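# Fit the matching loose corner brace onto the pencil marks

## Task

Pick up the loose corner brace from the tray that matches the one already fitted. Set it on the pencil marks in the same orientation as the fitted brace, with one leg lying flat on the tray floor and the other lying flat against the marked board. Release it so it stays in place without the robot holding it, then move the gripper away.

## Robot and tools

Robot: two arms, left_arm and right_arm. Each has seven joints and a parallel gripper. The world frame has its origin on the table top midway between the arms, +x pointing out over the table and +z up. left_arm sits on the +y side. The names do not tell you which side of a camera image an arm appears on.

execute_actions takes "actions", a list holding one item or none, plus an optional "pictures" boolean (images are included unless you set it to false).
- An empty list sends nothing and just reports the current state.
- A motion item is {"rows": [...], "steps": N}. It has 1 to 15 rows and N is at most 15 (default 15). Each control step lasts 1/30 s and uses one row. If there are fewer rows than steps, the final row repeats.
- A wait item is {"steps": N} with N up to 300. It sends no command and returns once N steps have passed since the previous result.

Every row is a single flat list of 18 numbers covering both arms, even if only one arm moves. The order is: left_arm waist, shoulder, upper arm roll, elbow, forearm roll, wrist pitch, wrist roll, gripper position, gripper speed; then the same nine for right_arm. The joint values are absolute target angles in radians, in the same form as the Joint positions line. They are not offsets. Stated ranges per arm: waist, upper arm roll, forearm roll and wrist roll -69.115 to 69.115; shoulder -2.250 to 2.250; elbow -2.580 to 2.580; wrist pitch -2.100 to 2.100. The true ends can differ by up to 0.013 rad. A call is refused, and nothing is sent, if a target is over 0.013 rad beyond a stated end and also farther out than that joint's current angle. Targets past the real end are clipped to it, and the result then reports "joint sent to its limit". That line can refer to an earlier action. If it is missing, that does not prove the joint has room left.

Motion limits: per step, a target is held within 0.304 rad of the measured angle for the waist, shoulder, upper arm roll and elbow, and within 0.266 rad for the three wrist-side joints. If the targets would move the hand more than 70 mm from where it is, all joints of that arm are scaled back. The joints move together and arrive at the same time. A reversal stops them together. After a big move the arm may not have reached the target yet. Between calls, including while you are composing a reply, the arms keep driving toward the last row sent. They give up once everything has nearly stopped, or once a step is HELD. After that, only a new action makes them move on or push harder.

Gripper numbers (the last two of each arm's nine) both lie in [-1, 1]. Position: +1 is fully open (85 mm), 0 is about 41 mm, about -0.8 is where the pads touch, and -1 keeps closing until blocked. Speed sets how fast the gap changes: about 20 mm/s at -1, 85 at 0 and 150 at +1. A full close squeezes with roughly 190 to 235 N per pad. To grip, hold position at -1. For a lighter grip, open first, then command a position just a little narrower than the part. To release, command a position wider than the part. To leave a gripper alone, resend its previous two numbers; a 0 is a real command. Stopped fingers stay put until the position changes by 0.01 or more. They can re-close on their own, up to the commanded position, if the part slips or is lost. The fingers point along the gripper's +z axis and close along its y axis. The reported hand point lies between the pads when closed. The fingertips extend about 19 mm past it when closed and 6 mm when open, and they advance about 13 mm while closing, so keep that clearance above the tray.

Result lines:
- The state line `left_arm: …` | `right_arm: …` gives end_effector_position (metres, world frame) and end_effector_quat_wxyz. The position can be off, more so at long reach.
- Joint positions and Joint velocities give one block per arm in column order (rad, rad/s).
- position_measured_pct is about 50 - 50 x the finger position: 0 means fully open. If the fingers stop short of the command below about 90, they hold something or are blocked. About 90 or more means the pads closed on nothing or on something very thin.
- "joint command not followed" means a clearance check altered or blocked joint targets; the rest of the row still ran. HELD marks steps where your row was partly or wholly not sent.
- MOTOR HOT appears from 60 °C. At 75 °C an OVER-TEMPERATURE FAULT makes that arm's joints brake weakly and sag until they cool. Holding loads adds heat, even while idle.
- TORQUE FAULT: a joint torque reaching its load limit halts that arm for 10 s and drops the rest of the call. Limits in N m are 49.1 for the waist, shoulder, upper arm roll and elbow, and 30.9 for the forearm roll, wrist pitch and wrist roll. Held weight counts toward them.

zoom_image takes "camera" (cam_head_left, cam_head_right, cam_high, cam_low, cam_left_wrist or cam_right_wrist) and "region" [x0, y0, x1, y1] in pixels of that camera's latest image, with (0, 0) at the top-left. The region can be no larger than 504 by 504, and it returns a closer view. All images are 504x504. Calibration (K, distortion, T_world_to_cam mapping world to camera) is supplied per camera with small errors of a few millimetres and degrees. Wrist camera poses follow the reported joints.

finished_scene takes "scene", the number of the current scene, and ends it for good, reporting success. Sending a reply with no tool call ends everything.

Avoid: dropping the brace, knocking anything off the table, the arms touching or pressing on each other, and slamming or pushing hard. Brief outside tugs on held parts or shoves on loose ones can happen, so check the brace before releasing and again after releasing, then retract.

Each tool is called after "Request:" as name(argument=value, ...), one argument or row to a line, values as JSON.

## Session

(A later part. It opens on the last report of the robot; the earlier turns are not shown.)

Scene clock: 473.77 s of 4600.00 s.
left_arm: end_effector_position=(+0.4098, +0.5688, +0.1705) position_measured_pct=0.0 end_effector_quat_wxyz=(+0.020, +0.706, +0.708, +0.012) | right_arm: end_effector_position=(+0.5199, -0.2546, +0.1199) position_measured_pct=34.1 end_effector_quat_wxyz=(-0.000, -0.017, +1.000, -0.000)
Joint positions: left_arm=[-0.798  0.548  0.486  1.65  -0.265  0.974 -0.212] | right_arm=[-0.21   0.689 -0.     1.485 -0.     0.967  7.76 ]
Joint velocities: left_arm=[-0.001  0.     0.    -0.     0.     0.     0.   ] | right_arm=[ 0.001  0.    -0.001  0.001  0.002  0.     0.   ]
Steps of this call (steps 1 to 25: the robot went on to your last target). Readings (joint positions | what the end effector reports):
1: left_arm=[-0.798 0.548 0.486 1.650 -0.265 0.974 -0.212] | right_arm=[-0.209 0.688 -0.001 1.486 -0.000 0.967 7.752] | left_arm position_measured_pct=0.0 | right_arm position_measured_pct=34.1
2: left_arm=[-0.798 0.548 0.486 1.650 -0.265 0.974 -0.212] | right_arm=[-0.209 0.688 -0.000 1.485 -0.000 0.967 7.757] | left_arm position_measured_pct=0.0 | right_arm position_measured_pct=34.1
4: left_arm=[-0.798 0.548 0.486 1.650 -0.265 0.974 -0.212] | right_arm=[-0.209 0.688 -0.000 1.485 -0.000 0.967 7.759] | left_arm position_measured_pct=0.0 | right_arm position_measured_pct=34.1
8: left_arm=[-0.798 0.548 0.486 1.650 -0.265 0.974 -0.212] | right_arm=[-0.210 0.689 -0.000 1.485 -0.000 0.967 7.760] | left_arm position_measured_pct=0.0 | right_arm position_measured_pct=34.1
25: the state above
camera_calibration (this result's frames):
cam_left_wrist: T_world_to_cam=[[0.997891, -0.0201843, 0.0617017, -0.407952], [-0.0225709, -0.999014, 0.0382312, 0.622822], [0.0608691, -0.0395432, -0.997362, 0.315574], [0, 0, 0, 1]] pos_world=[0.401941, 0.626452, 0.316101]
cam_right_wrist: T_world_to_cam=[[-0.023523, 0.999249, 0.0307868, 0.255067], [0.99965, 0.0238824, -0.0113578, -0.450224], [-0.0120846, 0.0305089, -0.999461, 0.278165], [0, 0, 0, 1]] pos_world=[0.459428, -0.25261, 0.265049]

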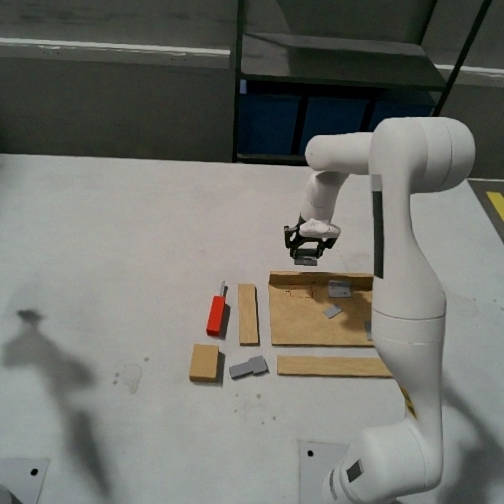

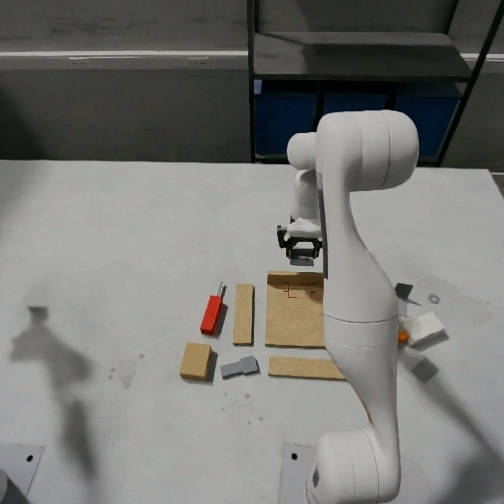

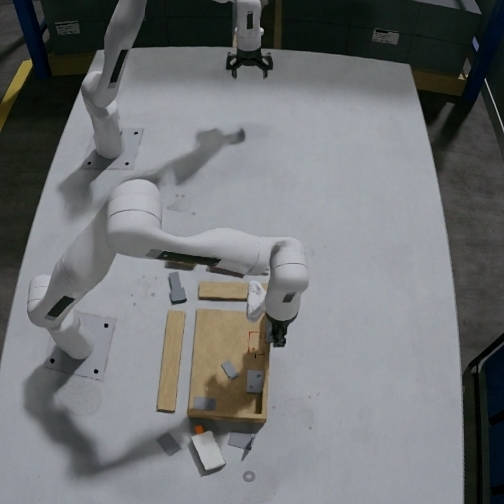

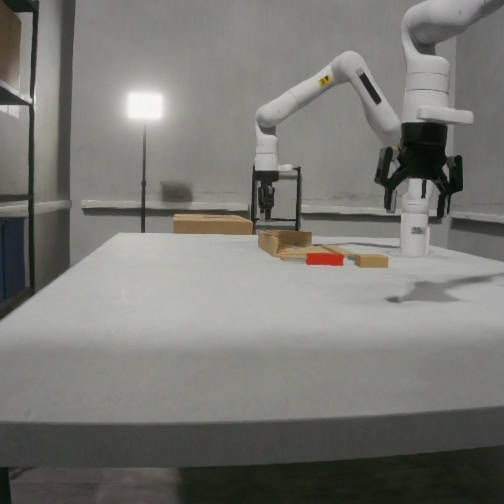

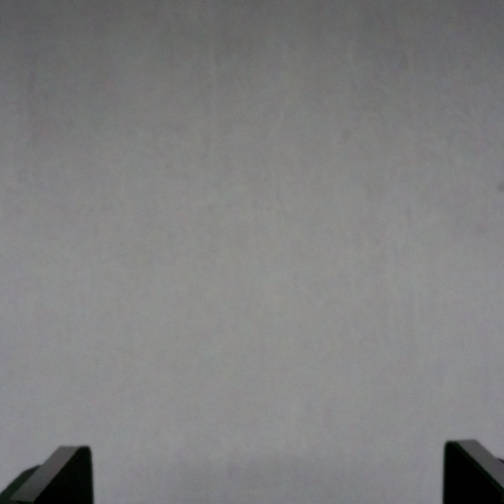

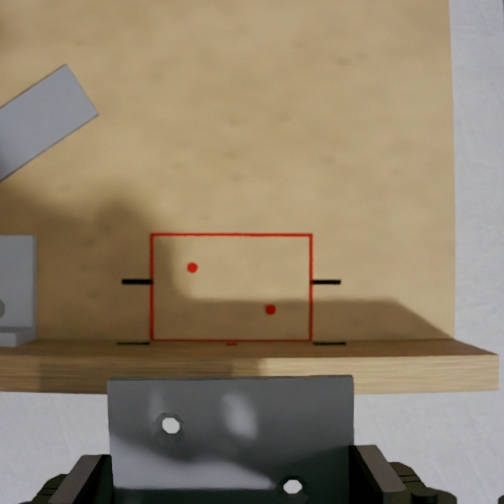

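Request:
execute_actions(
  actions=[
    {"rows": [[-0.798, 0.548, 0.486, 1.65, -0.265, 0.974, -0.212, 1, 0, -0.2205, 0.6369, 0.0, 1.6736, 0.0, 0.8312, 7.7347, -1, -0.6]], "steps": 13},
  ],
  pictures=false,
)

Request:
execute_actions(
  actions=[
    {"rows": [[-0.798, 0.548, 0.486, 1.65, -0.265, 0.974, -0.212, 1, 0, -0.2205, 0.7321, 0.0, 1.715, 0.0, 0.6945, 7.7347, -1, -0.6]], "steps": 15},
  ],
  pictures=false,
)

Request:
execute_actions(
  actions=[
    {"steps": 12},
  ],
)

Request:
zoom_image(
  camera="cam_low",
  region=[240, 190, 330, 265],
)

Request:
zoom_image(
  camera="cam_head_left",
  region=[260, 230, 360, 310],
)

Scene clock: 573.33 s of 4600.00 s.
left_arm: end_effector_position=(+0.4098, +0.5688, +0.1705) position_measured_pct=0.0 end_effector_quat_wxyz=(+0.020, +0.706, +0.708, +0.012) | right_arm: end_effector_position=(+0.4757, -0.2553, +0.0989) position_measured_pct=34.1 end_effector_quat_wxyz=(-0.001, -0.009, +1.000, -0.000)
Joint positions: left_arm=[-0.798  0.548  0.486  1.65  -0.265  0.974 -0.212] | right_arm=[-0.22   0.64  -0.     1.672 -0.     0.832  7.735]
Joint velocities: left_arm=[-0.001 -0.    -0.     0.     0.     0.     0.   ] | right_arm=[-0.003 -0.014  0.001  0.028  0.002 -0.026 -0.003]
Steps of this call (steps 1 to 15: the robot went on to your last target; steps 16 to 90: nothing new was sent; then 96.13 s passed at rest; steps 91 to 103: all 13 steps of this action). Readings (joint positions | what the end effector reports):
91: left_arm=[-0.798 0.548 0.486 1.650 -0.265 0.974 -0.212] | right_arm=[-0.210 0.689 0.000 1.486 0.000 0.967 7.760] | left_arm position_measured_pct=0.0 | right_arm position_measured_pct=34.1
92: left_arm=[-0.798 0.548 0.486 1.650 -0.265 0.974 -0.212] | right_arm=[-0.210 0.687 0.000 1.490 0.000 0.964 7.759] | left_arm position_measured_pct=0.0 | right_arm position_measured_pct=34.1
94: left_arm=[-0.798 0.548 0.486 1.650 -0.265 0.974 -0.212] | right_arm=[-0.212 0.678 0.000 1.516 0.000 0.945 7.756] | left_arm position_measured_pct=0.0 | right_arm position_measured_pct=34.1
98: left_arm=[-0.798 0.548 0.486 1.650 -0.265 0.974 -0.212] | right_arm=[-0.218 0.651 -0.000 1.618 -0.000 0.871 7.742] | left_arm position_measured_pct=0.0 | right_arm position_measured_pct=34.1
103: the state above

Scene clock: 573.83 s of 4600.00 s.
left_arm: end_effector_position=(+0.4098, +0.5688, +0.1705) position_measured_pct=0.0 end_effector_quat_wxyz=(+0.020, +0.706, +0.708, +0.012) | right_arm: end_effector_position=(+0.4760, -0.2552, +0.0453) position_measured_pct=34.1 end_effector_quat_wxyz=(+0.000, -0.010, +1.000, +0.000)
Joint positions: left_arm=[-0.798  0.548  0.486  1.65  -0.265  0.974 -0.212] | right_arm=[-0.221  0.731  0.     1.715  0.     0.695  7.735]
Joint velocities: left_arm=[ 0. -0.  0.  0.  0.  0. -0.] | right_arm=[ 0.     0.008 -0.     0.001  0.    -0.001 -0.   ]
Steps of this call (steps 1 to 15: all 15 steps of this action). Readings (joint positions | what the end effector reports):
1: left_arm=[-0.798 0.548 0.486 1.650 -0.265 0.974 -0.212] | right_arm=[-0.220 0.640 -0.000 1.673 -0.000 0.831 7.735] | left_arm position_measured_pct=0.0 | right_arm position_measured_pct=34.1
2: left_arm=[-0.798 0.548 0.486 1.650 -0.265 0.974 -0.212] | right_arm=[-0.220 0.645 0.000 1.675 -0.000 0.824 7.735] | left_arm position_measured_pct=0.0 | right_arm position_measured_pct=34.1
4: left_arm=[-0.798 0.548 0.486 1.650 -0.265 0.974 -0.212] | right_arm=[-0.220 0.672 0.000 1.686 0.000 0.788 7.735] | left_arm position_measured_pct=0.0 | right_arm position_measured_pct=34.1
8: left_arm=[-0.798 0.548 0.486 1.650 -0.265 0.974 -0.212] | right_arm=[-0.220 0.725 -0.000 1.713 -0.000 0.704 7.735] | left_arm position_measured_pct=0.0 | right_arm position_measured_pct=34.1
15: the state above

Scene clock: 574.23 s of 4600.00 s.
left_arm: end_effector_position=(+0.4098, +0.5688, +0.1705) position_measured_pct=0.0 end_effector_quat_wxyz=(+0.020, +0.706, +0.708, +0.012) | right_arm: end_effector_position=(+0.4758, -0.2552, +0.0449) position_measured_pct=34.1 end_effector_quat_wxyz=(+0.000, -0.010, +1.000, +0.000)
Joint positions: left_arm=[-0.798  0.548  0.486  1.65  -0.265  0.974 -0.212] | right_arm=[-0.221  0.732  0.     1.715  0.     0.694  7.735]
Joint velocities: left_arm=[-0.     0.001 -0.    -0.    -0.    -0.    -0.   ] | right_arm=[-0.001  0.    -0.     0.001 -0.    -0.    -0.   ]
Steps of this call (steps 1 to 12: the robot went on to your last target). Readings (joint positions | what the end effector reports):
1: left_arm=[-0.798 0.548 0.486 1.650 -0.265 0.974 -0.212] | right_arm=[-0.221 0.731 0.000 1.715 0.000 0.695 7.735] | left_arm position_measured_pct=0.0 | right_arm position_measured_pct=34.1
2: left_arm=[-0.798 0.548 0.486 1.650 -0.265 0.974 -0.212] | right_arm=[-0.221 0.732 -0.000 1.715 0.000 0.695 7.735] | left_arm position_measured_pct=0.0 | right_arm position_measured_pct=34.1
4: left_arm=[-0.798 0.548 0.486 1.650 -0.265 0.974 -0.212] | right_arm=[-0.221 0.732 -0.000 1.715 0.000 0.695 7.735] | left_arm position_measured_pct=0.0 | right_arm position_measured_pct=34.1
8: left_arm=[-0.798 0.548 0.486 1.650 -0.265 0.974 -0.212] | right_arm=[-0.221 0.732 -0.000 1.715 0.000 0.695 7.735] | left_arm position_measured_pct=0.0 | right_arm position_measured_pct=34.1
12: the state above
camera_calibration (this result's frames):
cam_left_wrist: T_world_to_cam=[[0.997891, -0.0201847, 0.0617014, -0.407952], [-0.0225714, -0.999014, 0.0382311, 0.622822], [0.0608689, -0.0395431, -0.997362, 0.315574], [0, 0, 0, 1]] pos_world=[0.401941, 0.626452, 0.316101]
cam_right_wrist: T_world_to_cam=[[-0.00863332, 0.999489, 0.0307884, 0.249915], [0.999895, 0.00898624, -0.011343, -0.410985], [-0.0116138, 0.0306872, -0.999462, 0.20253], [0, 0, 0, 1]] pos_world=[0.415452, -0.252309, 0.190064]

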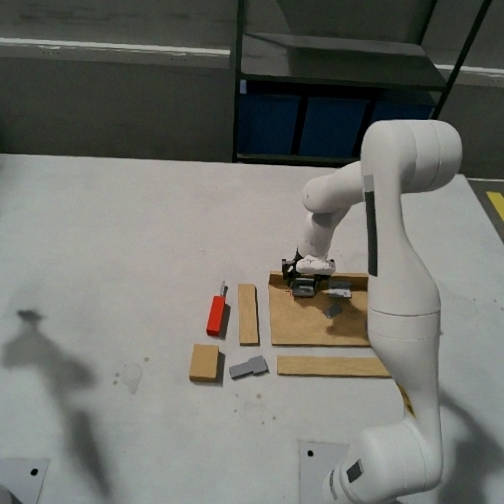

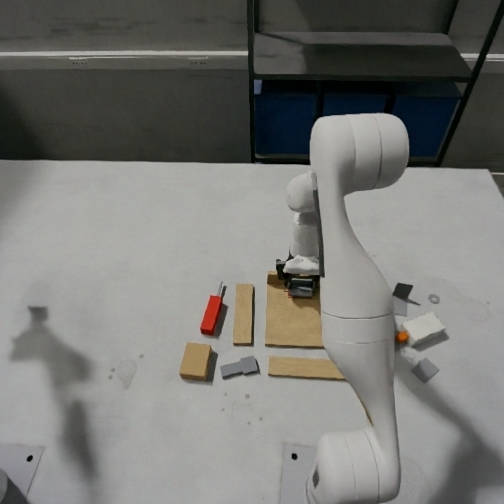

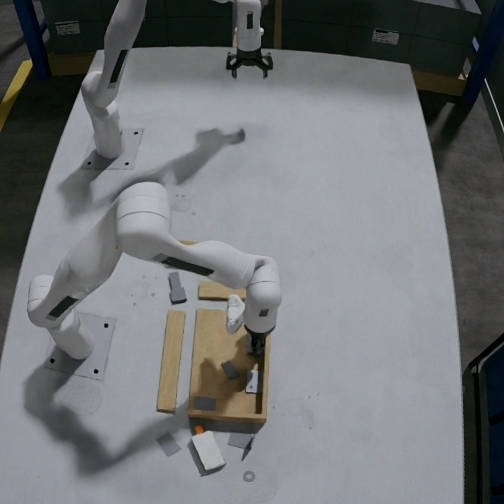

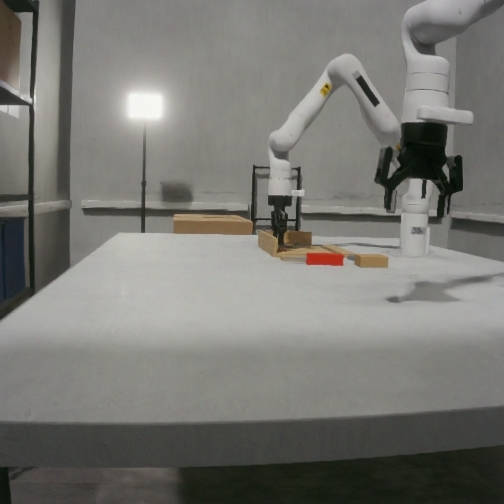

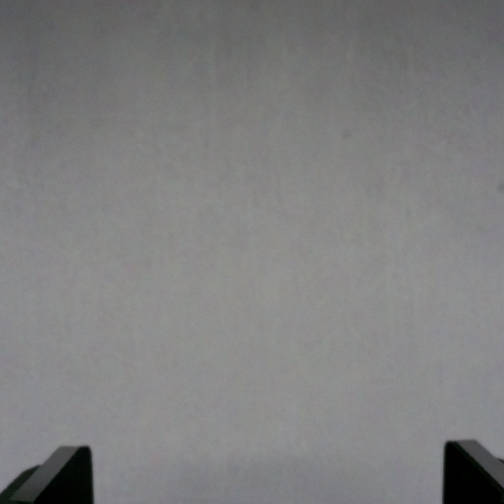

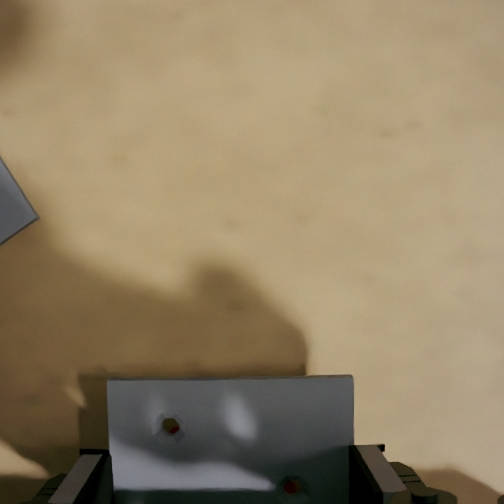

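Region (240, 190, 330, 265) of cam_low's 504x504 image, scaled by 5.600, with more detail than that image has.

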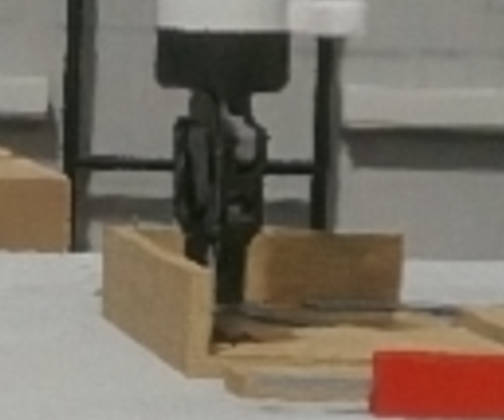

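Region (260, 230, 360, 310) of cam_head_left's 504x504 image, scaled by 5.040, with more detail than that image has; it fills the top 403 rows of this view, and the rest is white.

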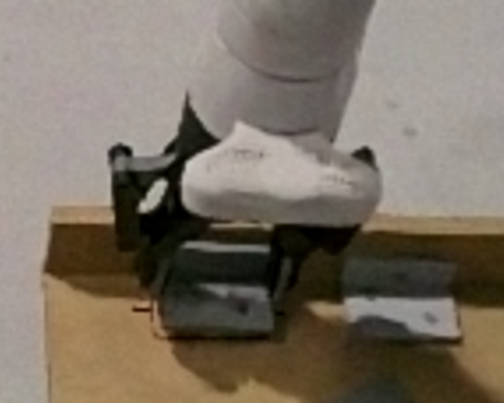

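Request:
execute_actions(
  actions=[
    {"rows": [[-0.798, 0.548, 0.486, 1.65, -0.265, 0.974, -0.212, 1, 0, -0.2203, 0.7571, 0.0, 1.7096, 0.0, 0.6749, 7.735, -1, -0.6]], "steps": 15},
  ],
)

Request:
zoom_image(
  camera="cam_right_wrist",
  region=[40, 340, 440, 504],
)

Request:
zoom_image(
  camera="cam_low",
  region=[250, 200, 320, 265],
)

Request:
zoom_image(
  camera="cam_head_left",
  region=[265, 245, 355, 310],
)

Scene clock: 609.30 s of 4600.00 s.
left_arm: end_effector_position=(+0.4098, +0.5688, +0.1705) position_measured_pct=0.0 end_effector_quat_wxyz=(+0.020, +0.706, +0.708, +0.012) | right_arm: end_effector_position=(+0.4788, -0.2549, +0.0340) position_measured_pct=34.1 end_effector_quat_wxyz=(+0.000, -0.010, +1.000, +0.000)
Joint positions: left_arm=[-0.798  0.548  0.486  1.65  -0.265  0.974 -0.212] | right_arm=[-0.22   0.757 -0.     1.71   0.     0.675  7.735]
Joint velocities: left_arm=[ 0.001 -0.    -0.    -0.    -0.    -0.     0.   ] | right_arm=[-0.     0.001  0.001  0.001  0.    -0.    -0.   ]
Steps of this call (steps 1 to 15: the robot went on to your last target; steps 16 to 90: nothing new was sent; then 31.57 s passed at rest; steps 91 to 105: all 15 steps of this action). Readings (joint positions | what the end effector reports):
91: left_arm=[-0.798 0.548 0.486 1.650 -0.265 0.974 -0.212] | right_arm=[-0.220 0.733 0.000 1.715 -0.000 0.694 7.735] | left_arm position_measured_pct=0.0 | right_arm position_measured_pct=34.1
92: left_arm=[-0.798 0.548 0.486 1.650 -0.265 0.974 -0.212] | right_arm=[-0.220 0.738 0.000 1.713 -0.000 0.691 7.735] | left_arm position_measured_pct=0.0 | right_arm position_measured_pct=34.1
94: left_arm=[-0.798 0.548 0.486 1.650 -0.265 0.974 -0.212] | right_arm=[-0.220 0.751 0.000 1.711 0.000 0.681 7.735] | left_arm position_measured_pct=0.0 | right_arm position_measured_pct=34.1
98: left_arm=[-0.798 0.548 0.486 1.650 -0.265 0.974 -0.212] | right_arm=[-0.220 0.756 -0.000 1.710 -0.000 0.675 7.735] | left_arm position_measured_pct=0.0 | right_arm position_measured_pct=34.1
105: the state above
camera_calibration (this result's frames):
cam_left_wrist: T_world_to_cam=[[0.997891, -0.0201845, 0.0617017, -0.407952], [-0.0225712, -0.999014, 0.0382312, 0.622822], [0.0608692, -0.0395432, -0.997362, 0.315574], [0, 0, 0, 1]] pos_world=[0.401941, 0.626452, 0.316101]
cam_right_wrist: T_world_to_cam=[[-0.00874064, 0.999487, 0.0308039, 0.250012], [0.999896, 0.00909016, -0.0112251, -0.414056], [-0.0114994, 0.0307026, -0.999462, 0.191553], [0, 0, 0, 1]] pos_world=[0.418401, -0.252001, 0.1791]

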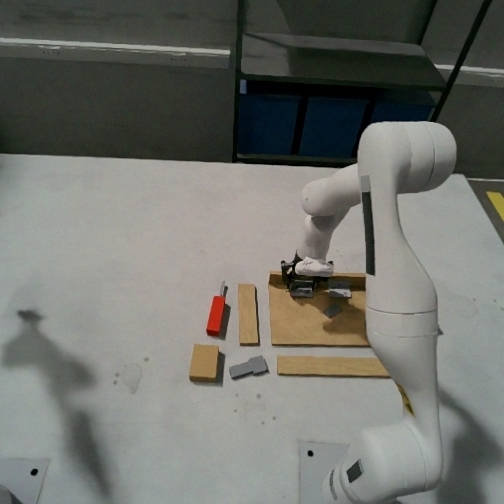

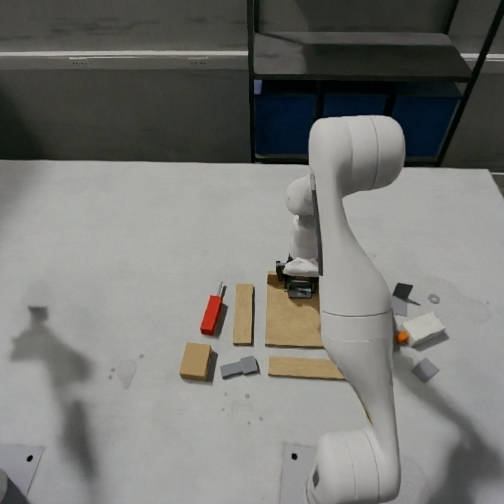

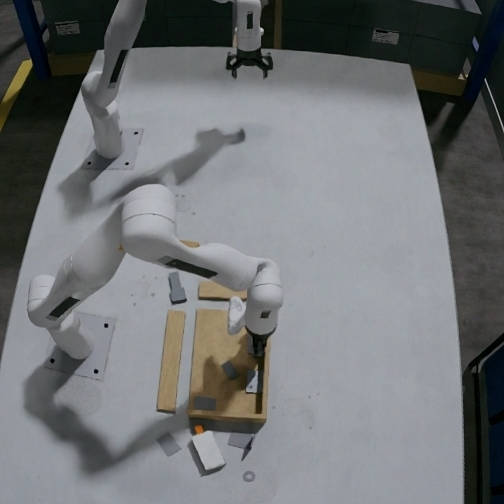

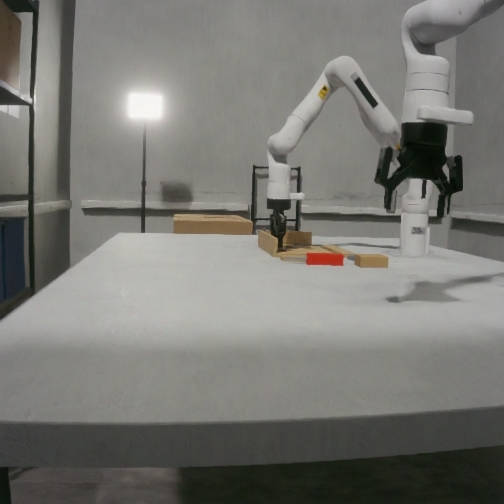

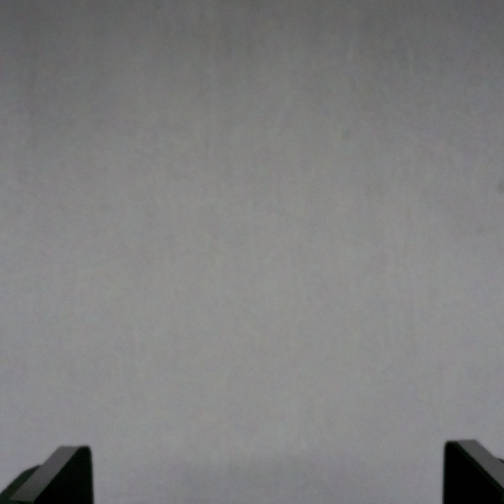

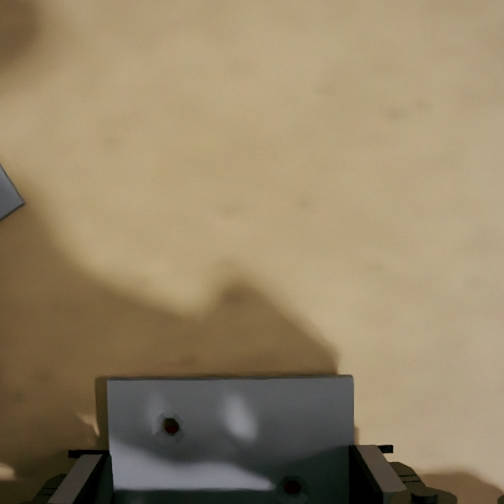

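Region (40, 340, 440, 504) of cam_right_wrist's 504x504 image, scaled by 1.260; it fills the top 207 rows of this view, and the rest is white.

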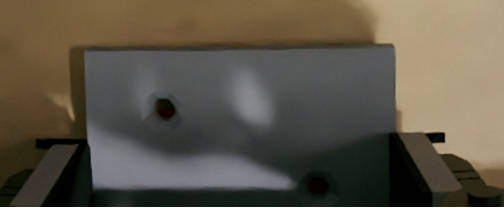

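Region (250, 200, 320, 265) of cam_low's 504x504 image, scaled by 7.200, with more detail than that image has; it fills the top 468 rows of this view, and the rest is white.

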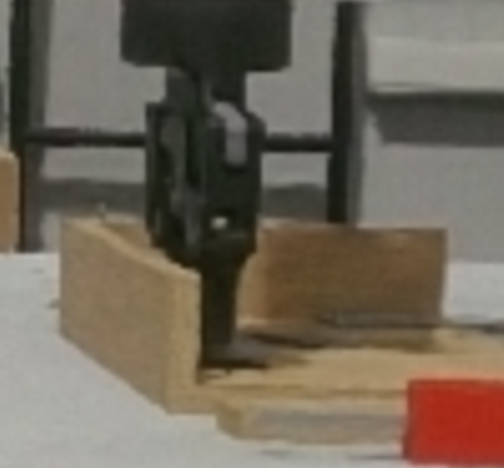

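Region (265, 245, 355, 310) of cam_head_left's 504x504 image, scaled by 5.600, with more detail than that image has.

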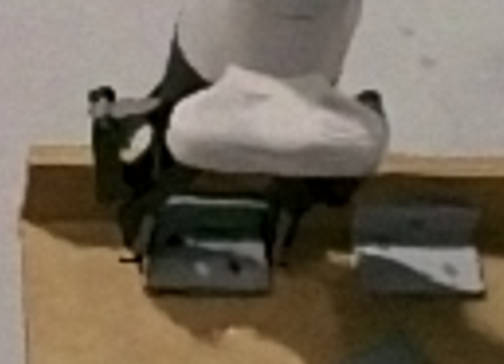

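Request:
execute_actions(
  actions=[
    {"rows": [[-0.798, 0.548, 0.486, 1.65, -0.265, 0.974, -0.212, 1, 0, -0.2195, 0.7639, 0.0, 1.7004, 0.0, 0.6773, 7.7398, -1, -0.6]], "steps": 15},
  ],
)

Request:
zoom_image(
  camera="cam_right_wrist",
  region=[40, 340, 440, 504],
)

Request:
zoom_image(
  camera="cam_high",
  region=[220, 300, 300, 400],
)

Request:
zoom_image(
  camera="cam_head_left",
  region=[265, 245, 355, 310],
)

Scene clock: 643.60 s of 4600.00 s.
left_arm: end_effector_position=(+0.4098, +0.5688, +0.1705) position_measured_pct=0.0 end_effector_quat_wxyz=(+0.020, +0.706, +0.708, +0.012) | right_arm: end_effector_position=(+0.4810, -0.2549, +0.0323) position_measured_pct=34.1 end_effector_quat_wxyz=(-0.001, -0.012, +1.000, -0.000)
Joint positions: left_arm=[-0.798  0.548  0.486  1.65  -0.265  0.974 -0.212] | right_arm=[-0.22   0.764 -0.     1.701 -0.     0.678  7.74 ]
Joint velocities: left_arm=[ 0. -0.  0.  0.  0. -0. -0.] | right_arm=[ 0.    -0.     0.001 -0.001  0.001  0.     0.   ]
Steps of this call (steps 1 to 15: the robot went on to your last target; steps 16 to 90: nothing new was sent; then 30.80 s passed at rest; steps 91 to 105: all 15 steps of this action). Readings (joint positions | what the end effector reports):
91: left_arm=[-0.798 0.548 0.486 1.650 -0.265 0.974 -0.212] | right_arm=[-0.220 0.758 -0.000 1.709 -0.000 0.675 7.735] | left_arm position_measured_pct=0.0 | right_arm position_measured_pct=34.1
92: left_arm=[-0.798 0.548 0.486 1.650 -0.265 0.974 -0.212] | right_arm=[-0.220 0.760 -0.000 1.706 -0.000 0.676 7.737] | left_arm position_measured_pct=0.0 | right_arm position_measured_pct=34.1
94: left_arm=[-0.798 0.548 0.486 1.650 -0.265 0.974 -0.212] | right_arm=[-0.220 0.763 0.000 1.703 0.000 0.677 7.739] | left_arm position_measured_pct=0.0 | right_arm position_measured_pct=34.1
98: left_arm=[-0.798 0.548 0.486 1.650 -0.265 0.974 -0.212] | right_arm=[-0.220 0.764 -0.000 1.701 -0.000 0.678 7.740] | left_arm position_measured_pct=0.0 | right_arm position_measured_pct=34.1
105: the state above
camera_calibration (this result's frames):
cam_left_wrist: T_world_to_cam=[[0.997891, -0.0201845, 0.0617017, -0.407952], [-0.0225712, -0.999014, 0.0382311, 0.622822], [0.0608692, -0.0395431, -0.997362, 0.315574], [0, 0, 0, 1]] pos_world=[0.401941, 0.626452, 0.316102]
cam_right_wrist: T_world_to_cam=[[-0.0126122, 0.999448, 0.0307309, 0.251989], [0.999839, 0.0129976, -0.0123738, -0.415217], [-0.0127664, 0.0305699, -0.999451, 0.190457], [0, 0, 0, 1]] pos_world=[0.42076, -0.252275, 0.177471]

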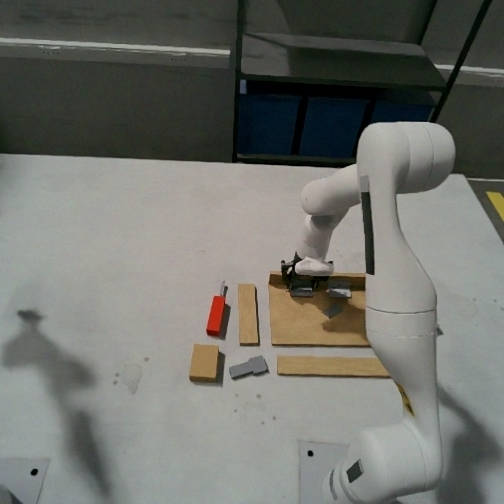

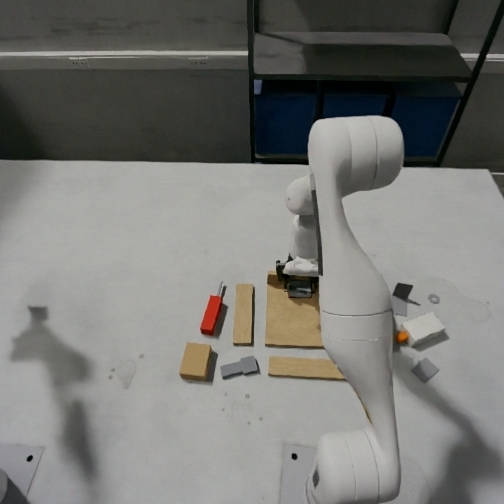

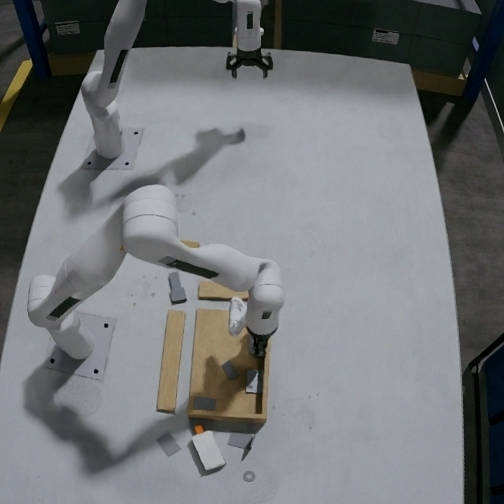

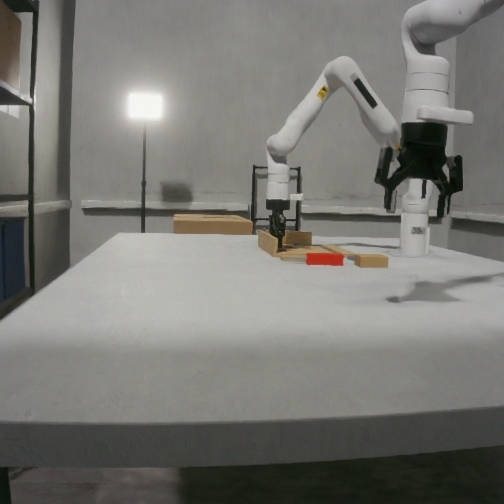

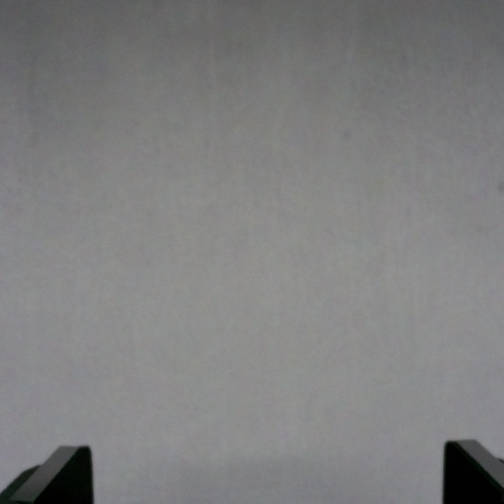

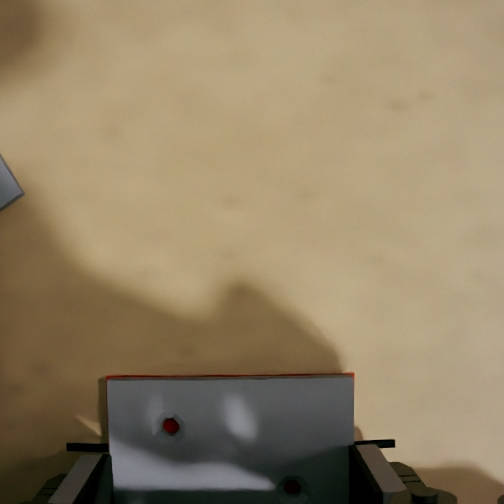

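Region (40, 340, 440, 504) of cam_right_wrist's 504x504 image, scaled by 1.260; it fills the top 207 rows of this view, and the rest is white.

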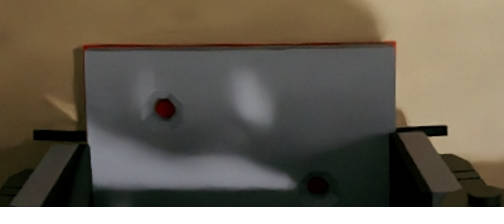

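Region (220, 300, 300, 400) of cam_high's 504x504 image, scaled by 5.040, with more detail than that image has; it fills the left 403 columns of this view, and the rest is white.

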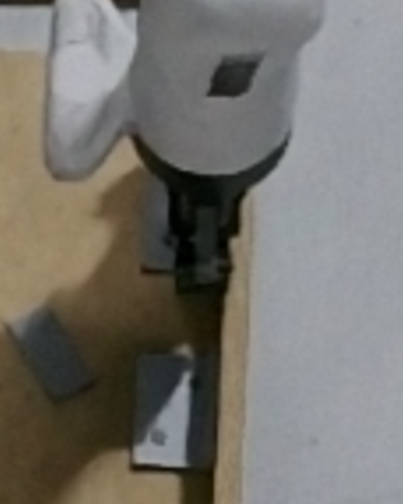

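Region (265, 245, 355, 310) of cam_head_left's 504x504 image, scaled by 5.600, with more detail than that image has.

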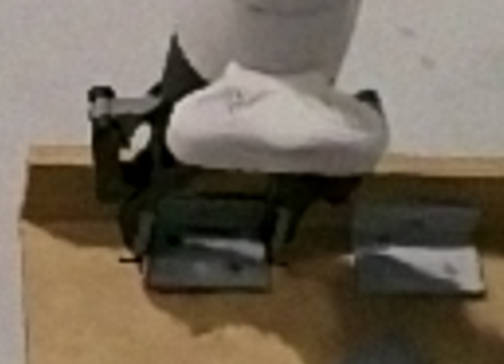

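Request:
execute_actions(
  actions=[
    {"rows": [[-0.798, 0.548, 0.486, 1.65, -0.265, 0.974, -0.212, 1, 0, -0.2195, 0.7661, 0.0, 1.7026, 0.0, 0.6729, 7.7398, -1, -0.6]], "steps": 15},
  ],
)

Request:
zoom_image(
  camera="cam_right_wrist",
  region=[40, 340, 440, 504],
)

Request:
zoom_image(
  camera="cam_low",
  region=[260, 220, 310, 262],
)

Scene clock: 657.20 s of 4600.00 s.
left_arm: end_effector_position=(+0.4098, +0.5688, +0.1705) position_measured_pct=0.0 end_effector_quat_wxyz=(+0.020, +0.706, +0.708, +0.012) | right_arm: end_effector_position=(+0.4810, -0.2549, +0.0318) position_measured_pct=34.1 end_effector_quat_wxyz=(+0.000, -0.012, +1.000, +0.000)
Joint positions: left_arm=[-0.798  0.548  0.486  1.65  -0.265  0.974 -0.212] | right_arm=[-0.22   0.764  0.     1.703 -0.     0.674  7.74 ]
Joint velocities: left_arm=[ 0.  0. -0. -0.  0.  0.  0.] | right_arm=[-0.     0.002 -0.    -0.     0.001  0.    -0.   ]
Steps of this call (steps 1 to 15: the robot went on to your last target; steps 16 to 90: nothing new was sent; then 10.10 s passed at rest; steps 91 to 105: all 15 steps of this action). Readings (joint positions | what the end effector reports):
91: left_arm=[-0.798 0.548 0.486 1.650 -0.265 0.974 -0.212] | right_arm=[-0.220 0.764 -0.000 1.701 -0.000 0.677 7.740] | left_arm position_measured_pct=0.0 | right_arm position_measured_pct=34.1
92: left_arm=[-0.798 0.548 0.486 1.650 -0.265 0.974 -0.212] | right_arm=[-0.220 0.765 -0.000 1.702 -0.000 0.676 7.740] | left_arm position_measured_pct=0.0 | right_arm position_measured_pct=34.1
94: left_arm=[-0.798 0.548 0.486 1.650 -0.265 0.974 -0.212] | right_arm=[-0.220 0.764 0.000 1.702 -0.000 0.675 7.740] | left_arm position_measured_pct=0.0 | right_arm position_measured_pct=34.1
98: left_arm=[-0.798 0.548 0.486 1.650 -0.265 0.974 -0.212] | right_arm=[-0.220 0.764 0.000 1.703 -0.000 0.674 7.740] | left_arm position_measured_pct=0.0 | right_arm position_measured_pct=34.1
105: the state above
camera_calibration (this result's frames):
cam_left_wrist: T_world_to_cam=[[0.997891, -0.0201848, 0.0617016, -0.407952], [-0.0225714, -0.999014, 0.0382311, 0.622822], [0.060869, -0.0395432, -0.997362, 0.315574], [0, 0, 0, 1]] pos_world=[0.401941, 0.626452, 0.316101]
cam_right_wrist: T_world_to_cam=[[-0.0126409, 0.999444, 0.0308497, 0.25203], [0.999856, 0.0129828, -0.0109069, -0.415282], [-0.0113014, 0.0307074, -0.999465, 0.189307], [0, 0, 0, 1]] pos_world=[0.420548, -0.252312, 0.176901]

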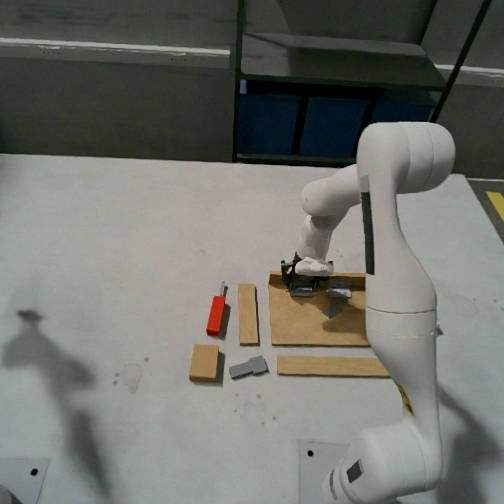

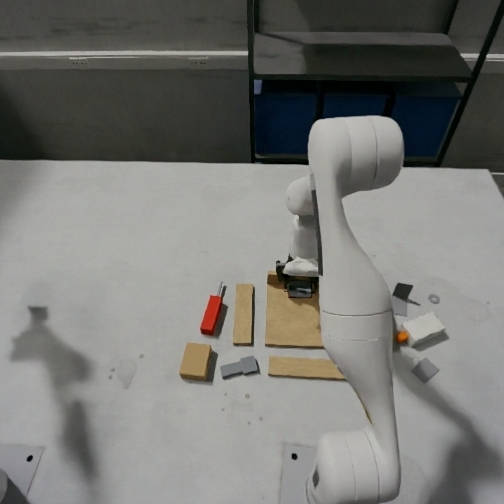

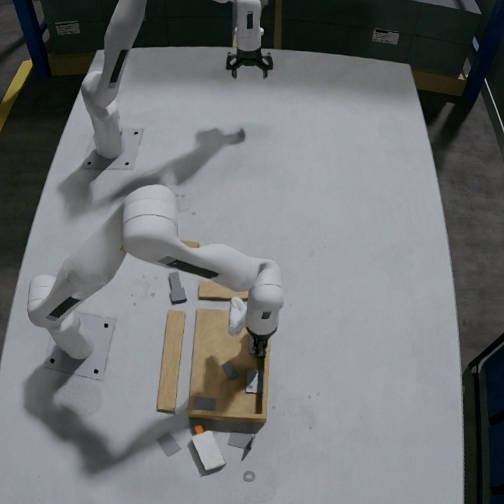

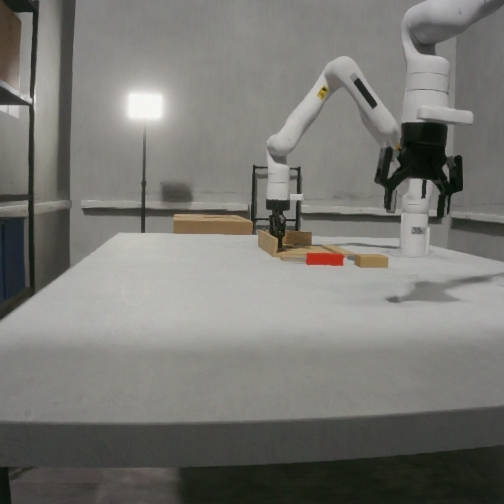

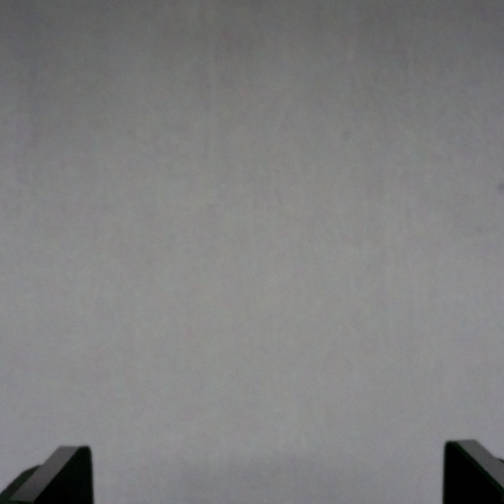

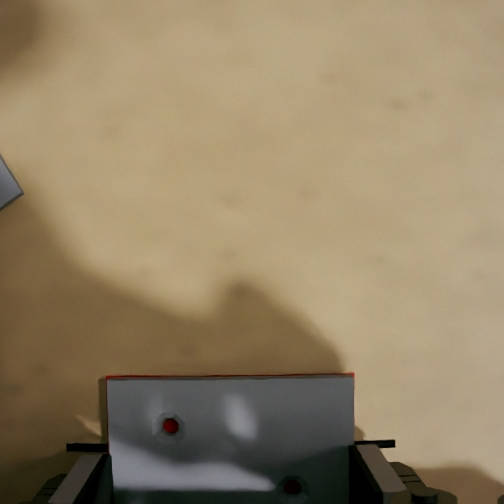

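Region (40, 340, 440, 504) of cam_right_wrist's 504x504 image, scaled by 1.260; it fills the top 207 rows of this view, and the rest is white.

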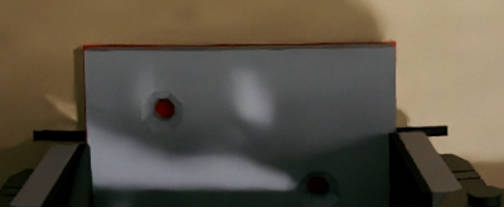

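Region (260, 220, 310, 262) of cam_low's 504x504 image, scaled by 10.080, with more detail than that image has; it fills the top 423 rows of this view, and the rest is white.

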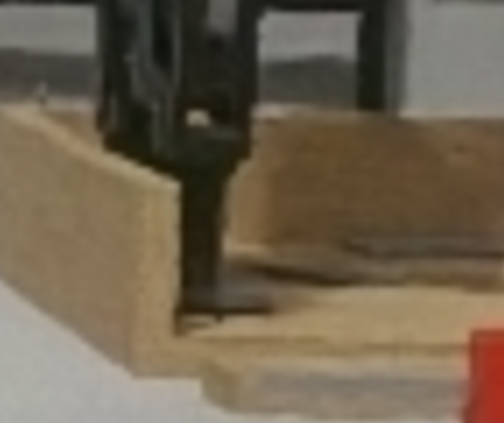

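Request:
execute_actions(
  actions=[
    {"rows": [[-0.798, 0.548, 0.486, 1.65, -0.265, 0.974, -0.212, 1, 0, -0.2195, 0.7638, 0.0, 1.702, 0.0, 0.6757, 7.7398, 0.72, -0.6]], "steps": 15},
  ],
  pictures=false,
)

Request:
execute_actions(
  actions=[
    {"steps": 8},
  ],
)

Request:
zoom_image(
  camera="cam_right_wrist",
  region=[40, 340, 440, 504],
)

Request:
zoom_image(
  camera="cam_head_left",
  region=[265, 245, 355, 310],
)

Scene clock: 679.23 s of 4600.00 s.
left_arm: end_effector_position=(+0.4098, +0.5688, +0.1705) position_measured_pct=0.0 end_effector_quat_wxyz=(+0.020, +0.706, +0.708, +0.012) | right_arm: end_effector_position=(+0.4811, -0.2549, +0.0321) position_measured_pct=15.1 end_effector_quat_wxyz=(+0.000, -0.012, +1.000, +0.000)
Joint positions: left_arm=[-0.798  0.548  0.486  1.65  -0.265  0.974 -0.212] | right_arm=[-0.22   0.764  0.     1.702  0.     0.676  7.74 ]
Joint velocities: left_arm=[-0.001  0.     0.     0.001 -0.     0.     0.   ] | right_arm=[ 0.     0.    -0.    -0.001 -0.    -0.     0.   ]
Steps of this call (steps 1 to 15: the robot went on to your last target; steps 16 to 90: nothing new was sent; then 18.53 s passed at rest; steps 91 to 105: all 15 steps of this action). Readings (joint positions | what the end effector reports):
91: left_arm=[-0.798 0.548 0.486 1.650 -0.265 0.974 -0.212] | right_arm=[-0.220 0.764 0.000 1.703 -0.000 0.674 7.740] | left_arm position_measured_pct=0.0 | right_arm position_measured_pct=34.1
92: left_arm=[-0.798 0.548 0.486 1.650 -0.265 0.974 -0.212] | right_arm=[-0.220 0.763 0.000 1.703 -0.000 0.675 7.740] | left_arm position_measured_pct=0.0 | right_arm position_measured_pct=34.1
94: left_arm=[-0.798 0.548 0.486 1.650 -0.265 0.974 -0.212] | right_arm=[-0.220 0.764 -0.000 1.702 -0.000 0.675 7.740] | left_arm position_measured_pct=0.0 | right_arm position_measured_pct=31.3
98: left_arm=[-0.798 0.548 0.486 1.650 -0.265 0.974 -0.212] | right_arm=[-0.220 0.764 -0.000 1.702 -0.000 0.676 7.740] | left_arm position_measured_pct=0.0 | right_arm position_measured_pct=25.4
105: the state above

Scene clock: 679.50 s of 4600.00 s.
left_arm: end_effector_position=(+0.4098, +0.5688, +0.1705) position_measured_pct=0.0 end_effector_quat_wxyz=(+0.020, +0.706, +0.708, +0.012) | right_arm: end_effector_position=(+0.4811, -0.2549, +0.0321) position_measured_pct=14.3 end_effector_quat_wxyz=(+0.000, -0.012, +1.000, +0.000)
Joint positions: left_arm=[-0.798  0.548  0.486  1.65  -0.265  0.974 -0.212] | right_arm=[-0.22   0.764  0.     1.702 -0.     0.676  7.74 ]
Joint velocities: left_arm=[-0.001 -0.    -0.     0.     0.    -0.    -0.   ] | right_arm=[ 0.     0.001 -0.    -0.002 -0.     0.     0.   ]
Steps of this call (steps 1 to 8: the robot went on to your last target). Readings (joint positions | what the end effector reports):
1: left_arm=[-0.798 0.548 0.486 1.650 -0.265 0.974 -0.212] | right_arm=[-0.220 0.764 0.000 1.702 0.000 0.676 7.740] | left_arm position_measured_pct=0.0 | right_arm position_measured_pct=14.7
2: left_arm=[-0.798 0.548 0.486 1.650 -0.265 0.974 -0.212] | right_arm=[-0.220 0.764 0.000 1.702 0.000 0.676 7.740] | left_arm position_measured_pct=0.0 | right_arm position_measured_pct=14.3
4: left_arm=[-0.798 0.548 0.486 1.650 -0.265 0.974 -0.212] | right_arm=[-0.220 0.764 0.000 1.702 0.000 0.676 7.740] | left_arm position_measured_pct=0.0 | right_arm position_measured_pct=14.3
8: the state above
camera_calibration (this result's frames):
cam_left_wrist: T_world_to_cam=[[0.997891, -0.0201842, 0.0617017, -0.407952], [-0.0225708, -0.999014, 0.038231, 0.622822], [0.0608692, -0.039543, -0.997362, 0.315574], [0, 0, 0, 1]] pos_world=[0.401941, 0.626453, 0.316102]
cam_right_wrist: T_world_to_cam=[[-0.0127341, 0.999444, 0.0307993, 0.252078], [0.999851, 0.0130862, -0.0112563, -0.415314], [-0.0116531, 0.0306513, -0.999462, 0.189802], [0, 0, 0, 1]] pos_world=[0.420674, -0.25232, 0.177261]

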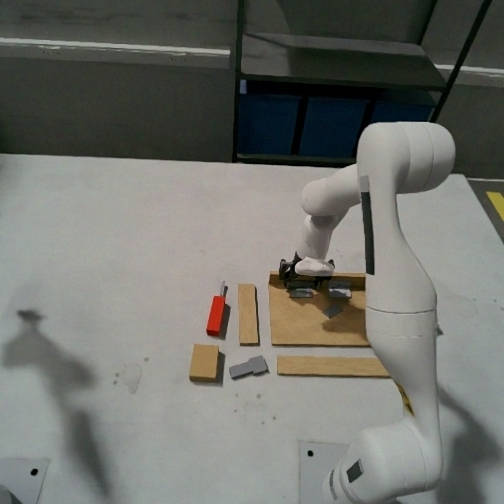

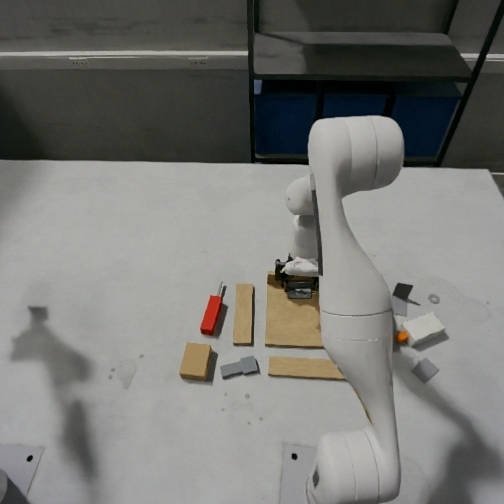

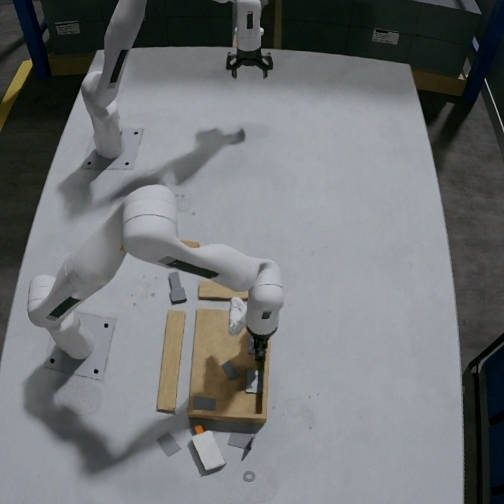

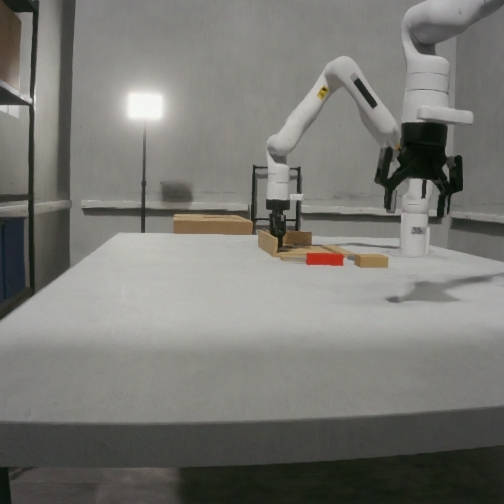

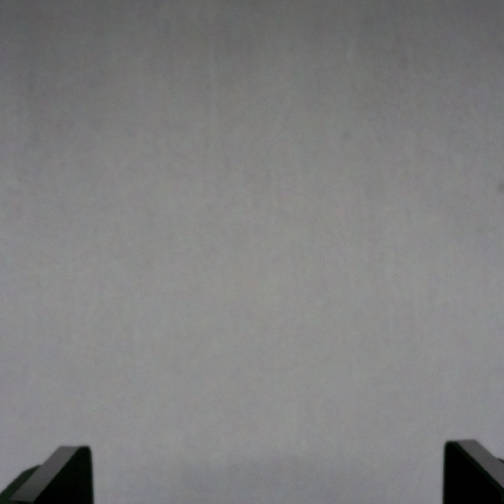

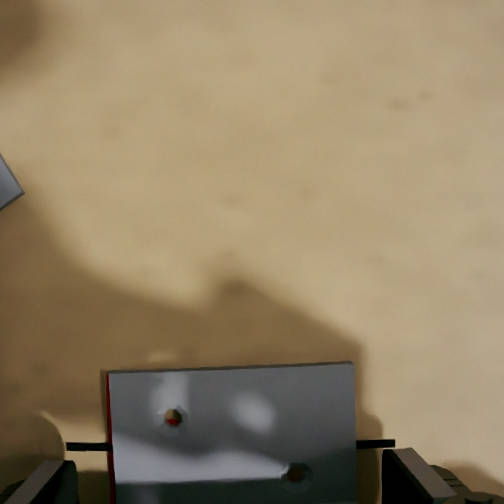

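Region (40, 340, 440, 504) of cam_right_wrist's 504x504 image, scaled by 1.260; it fills the top 207 rows of this view, and the rest is white.

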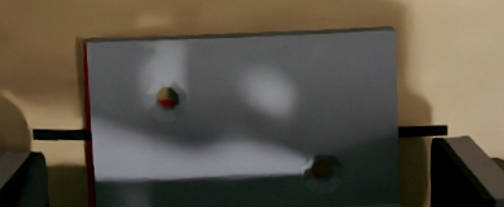

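Region (265, 245, 355, 310) of cam_head_left's 504x504 image, scaled by 5.600, with more detail than that image has.

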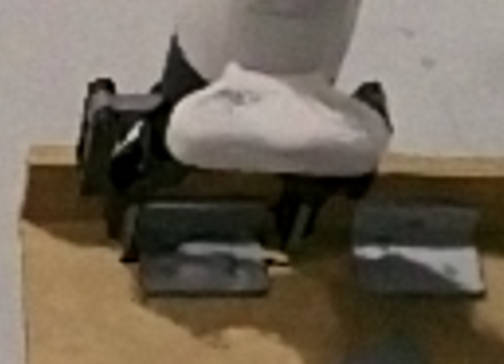

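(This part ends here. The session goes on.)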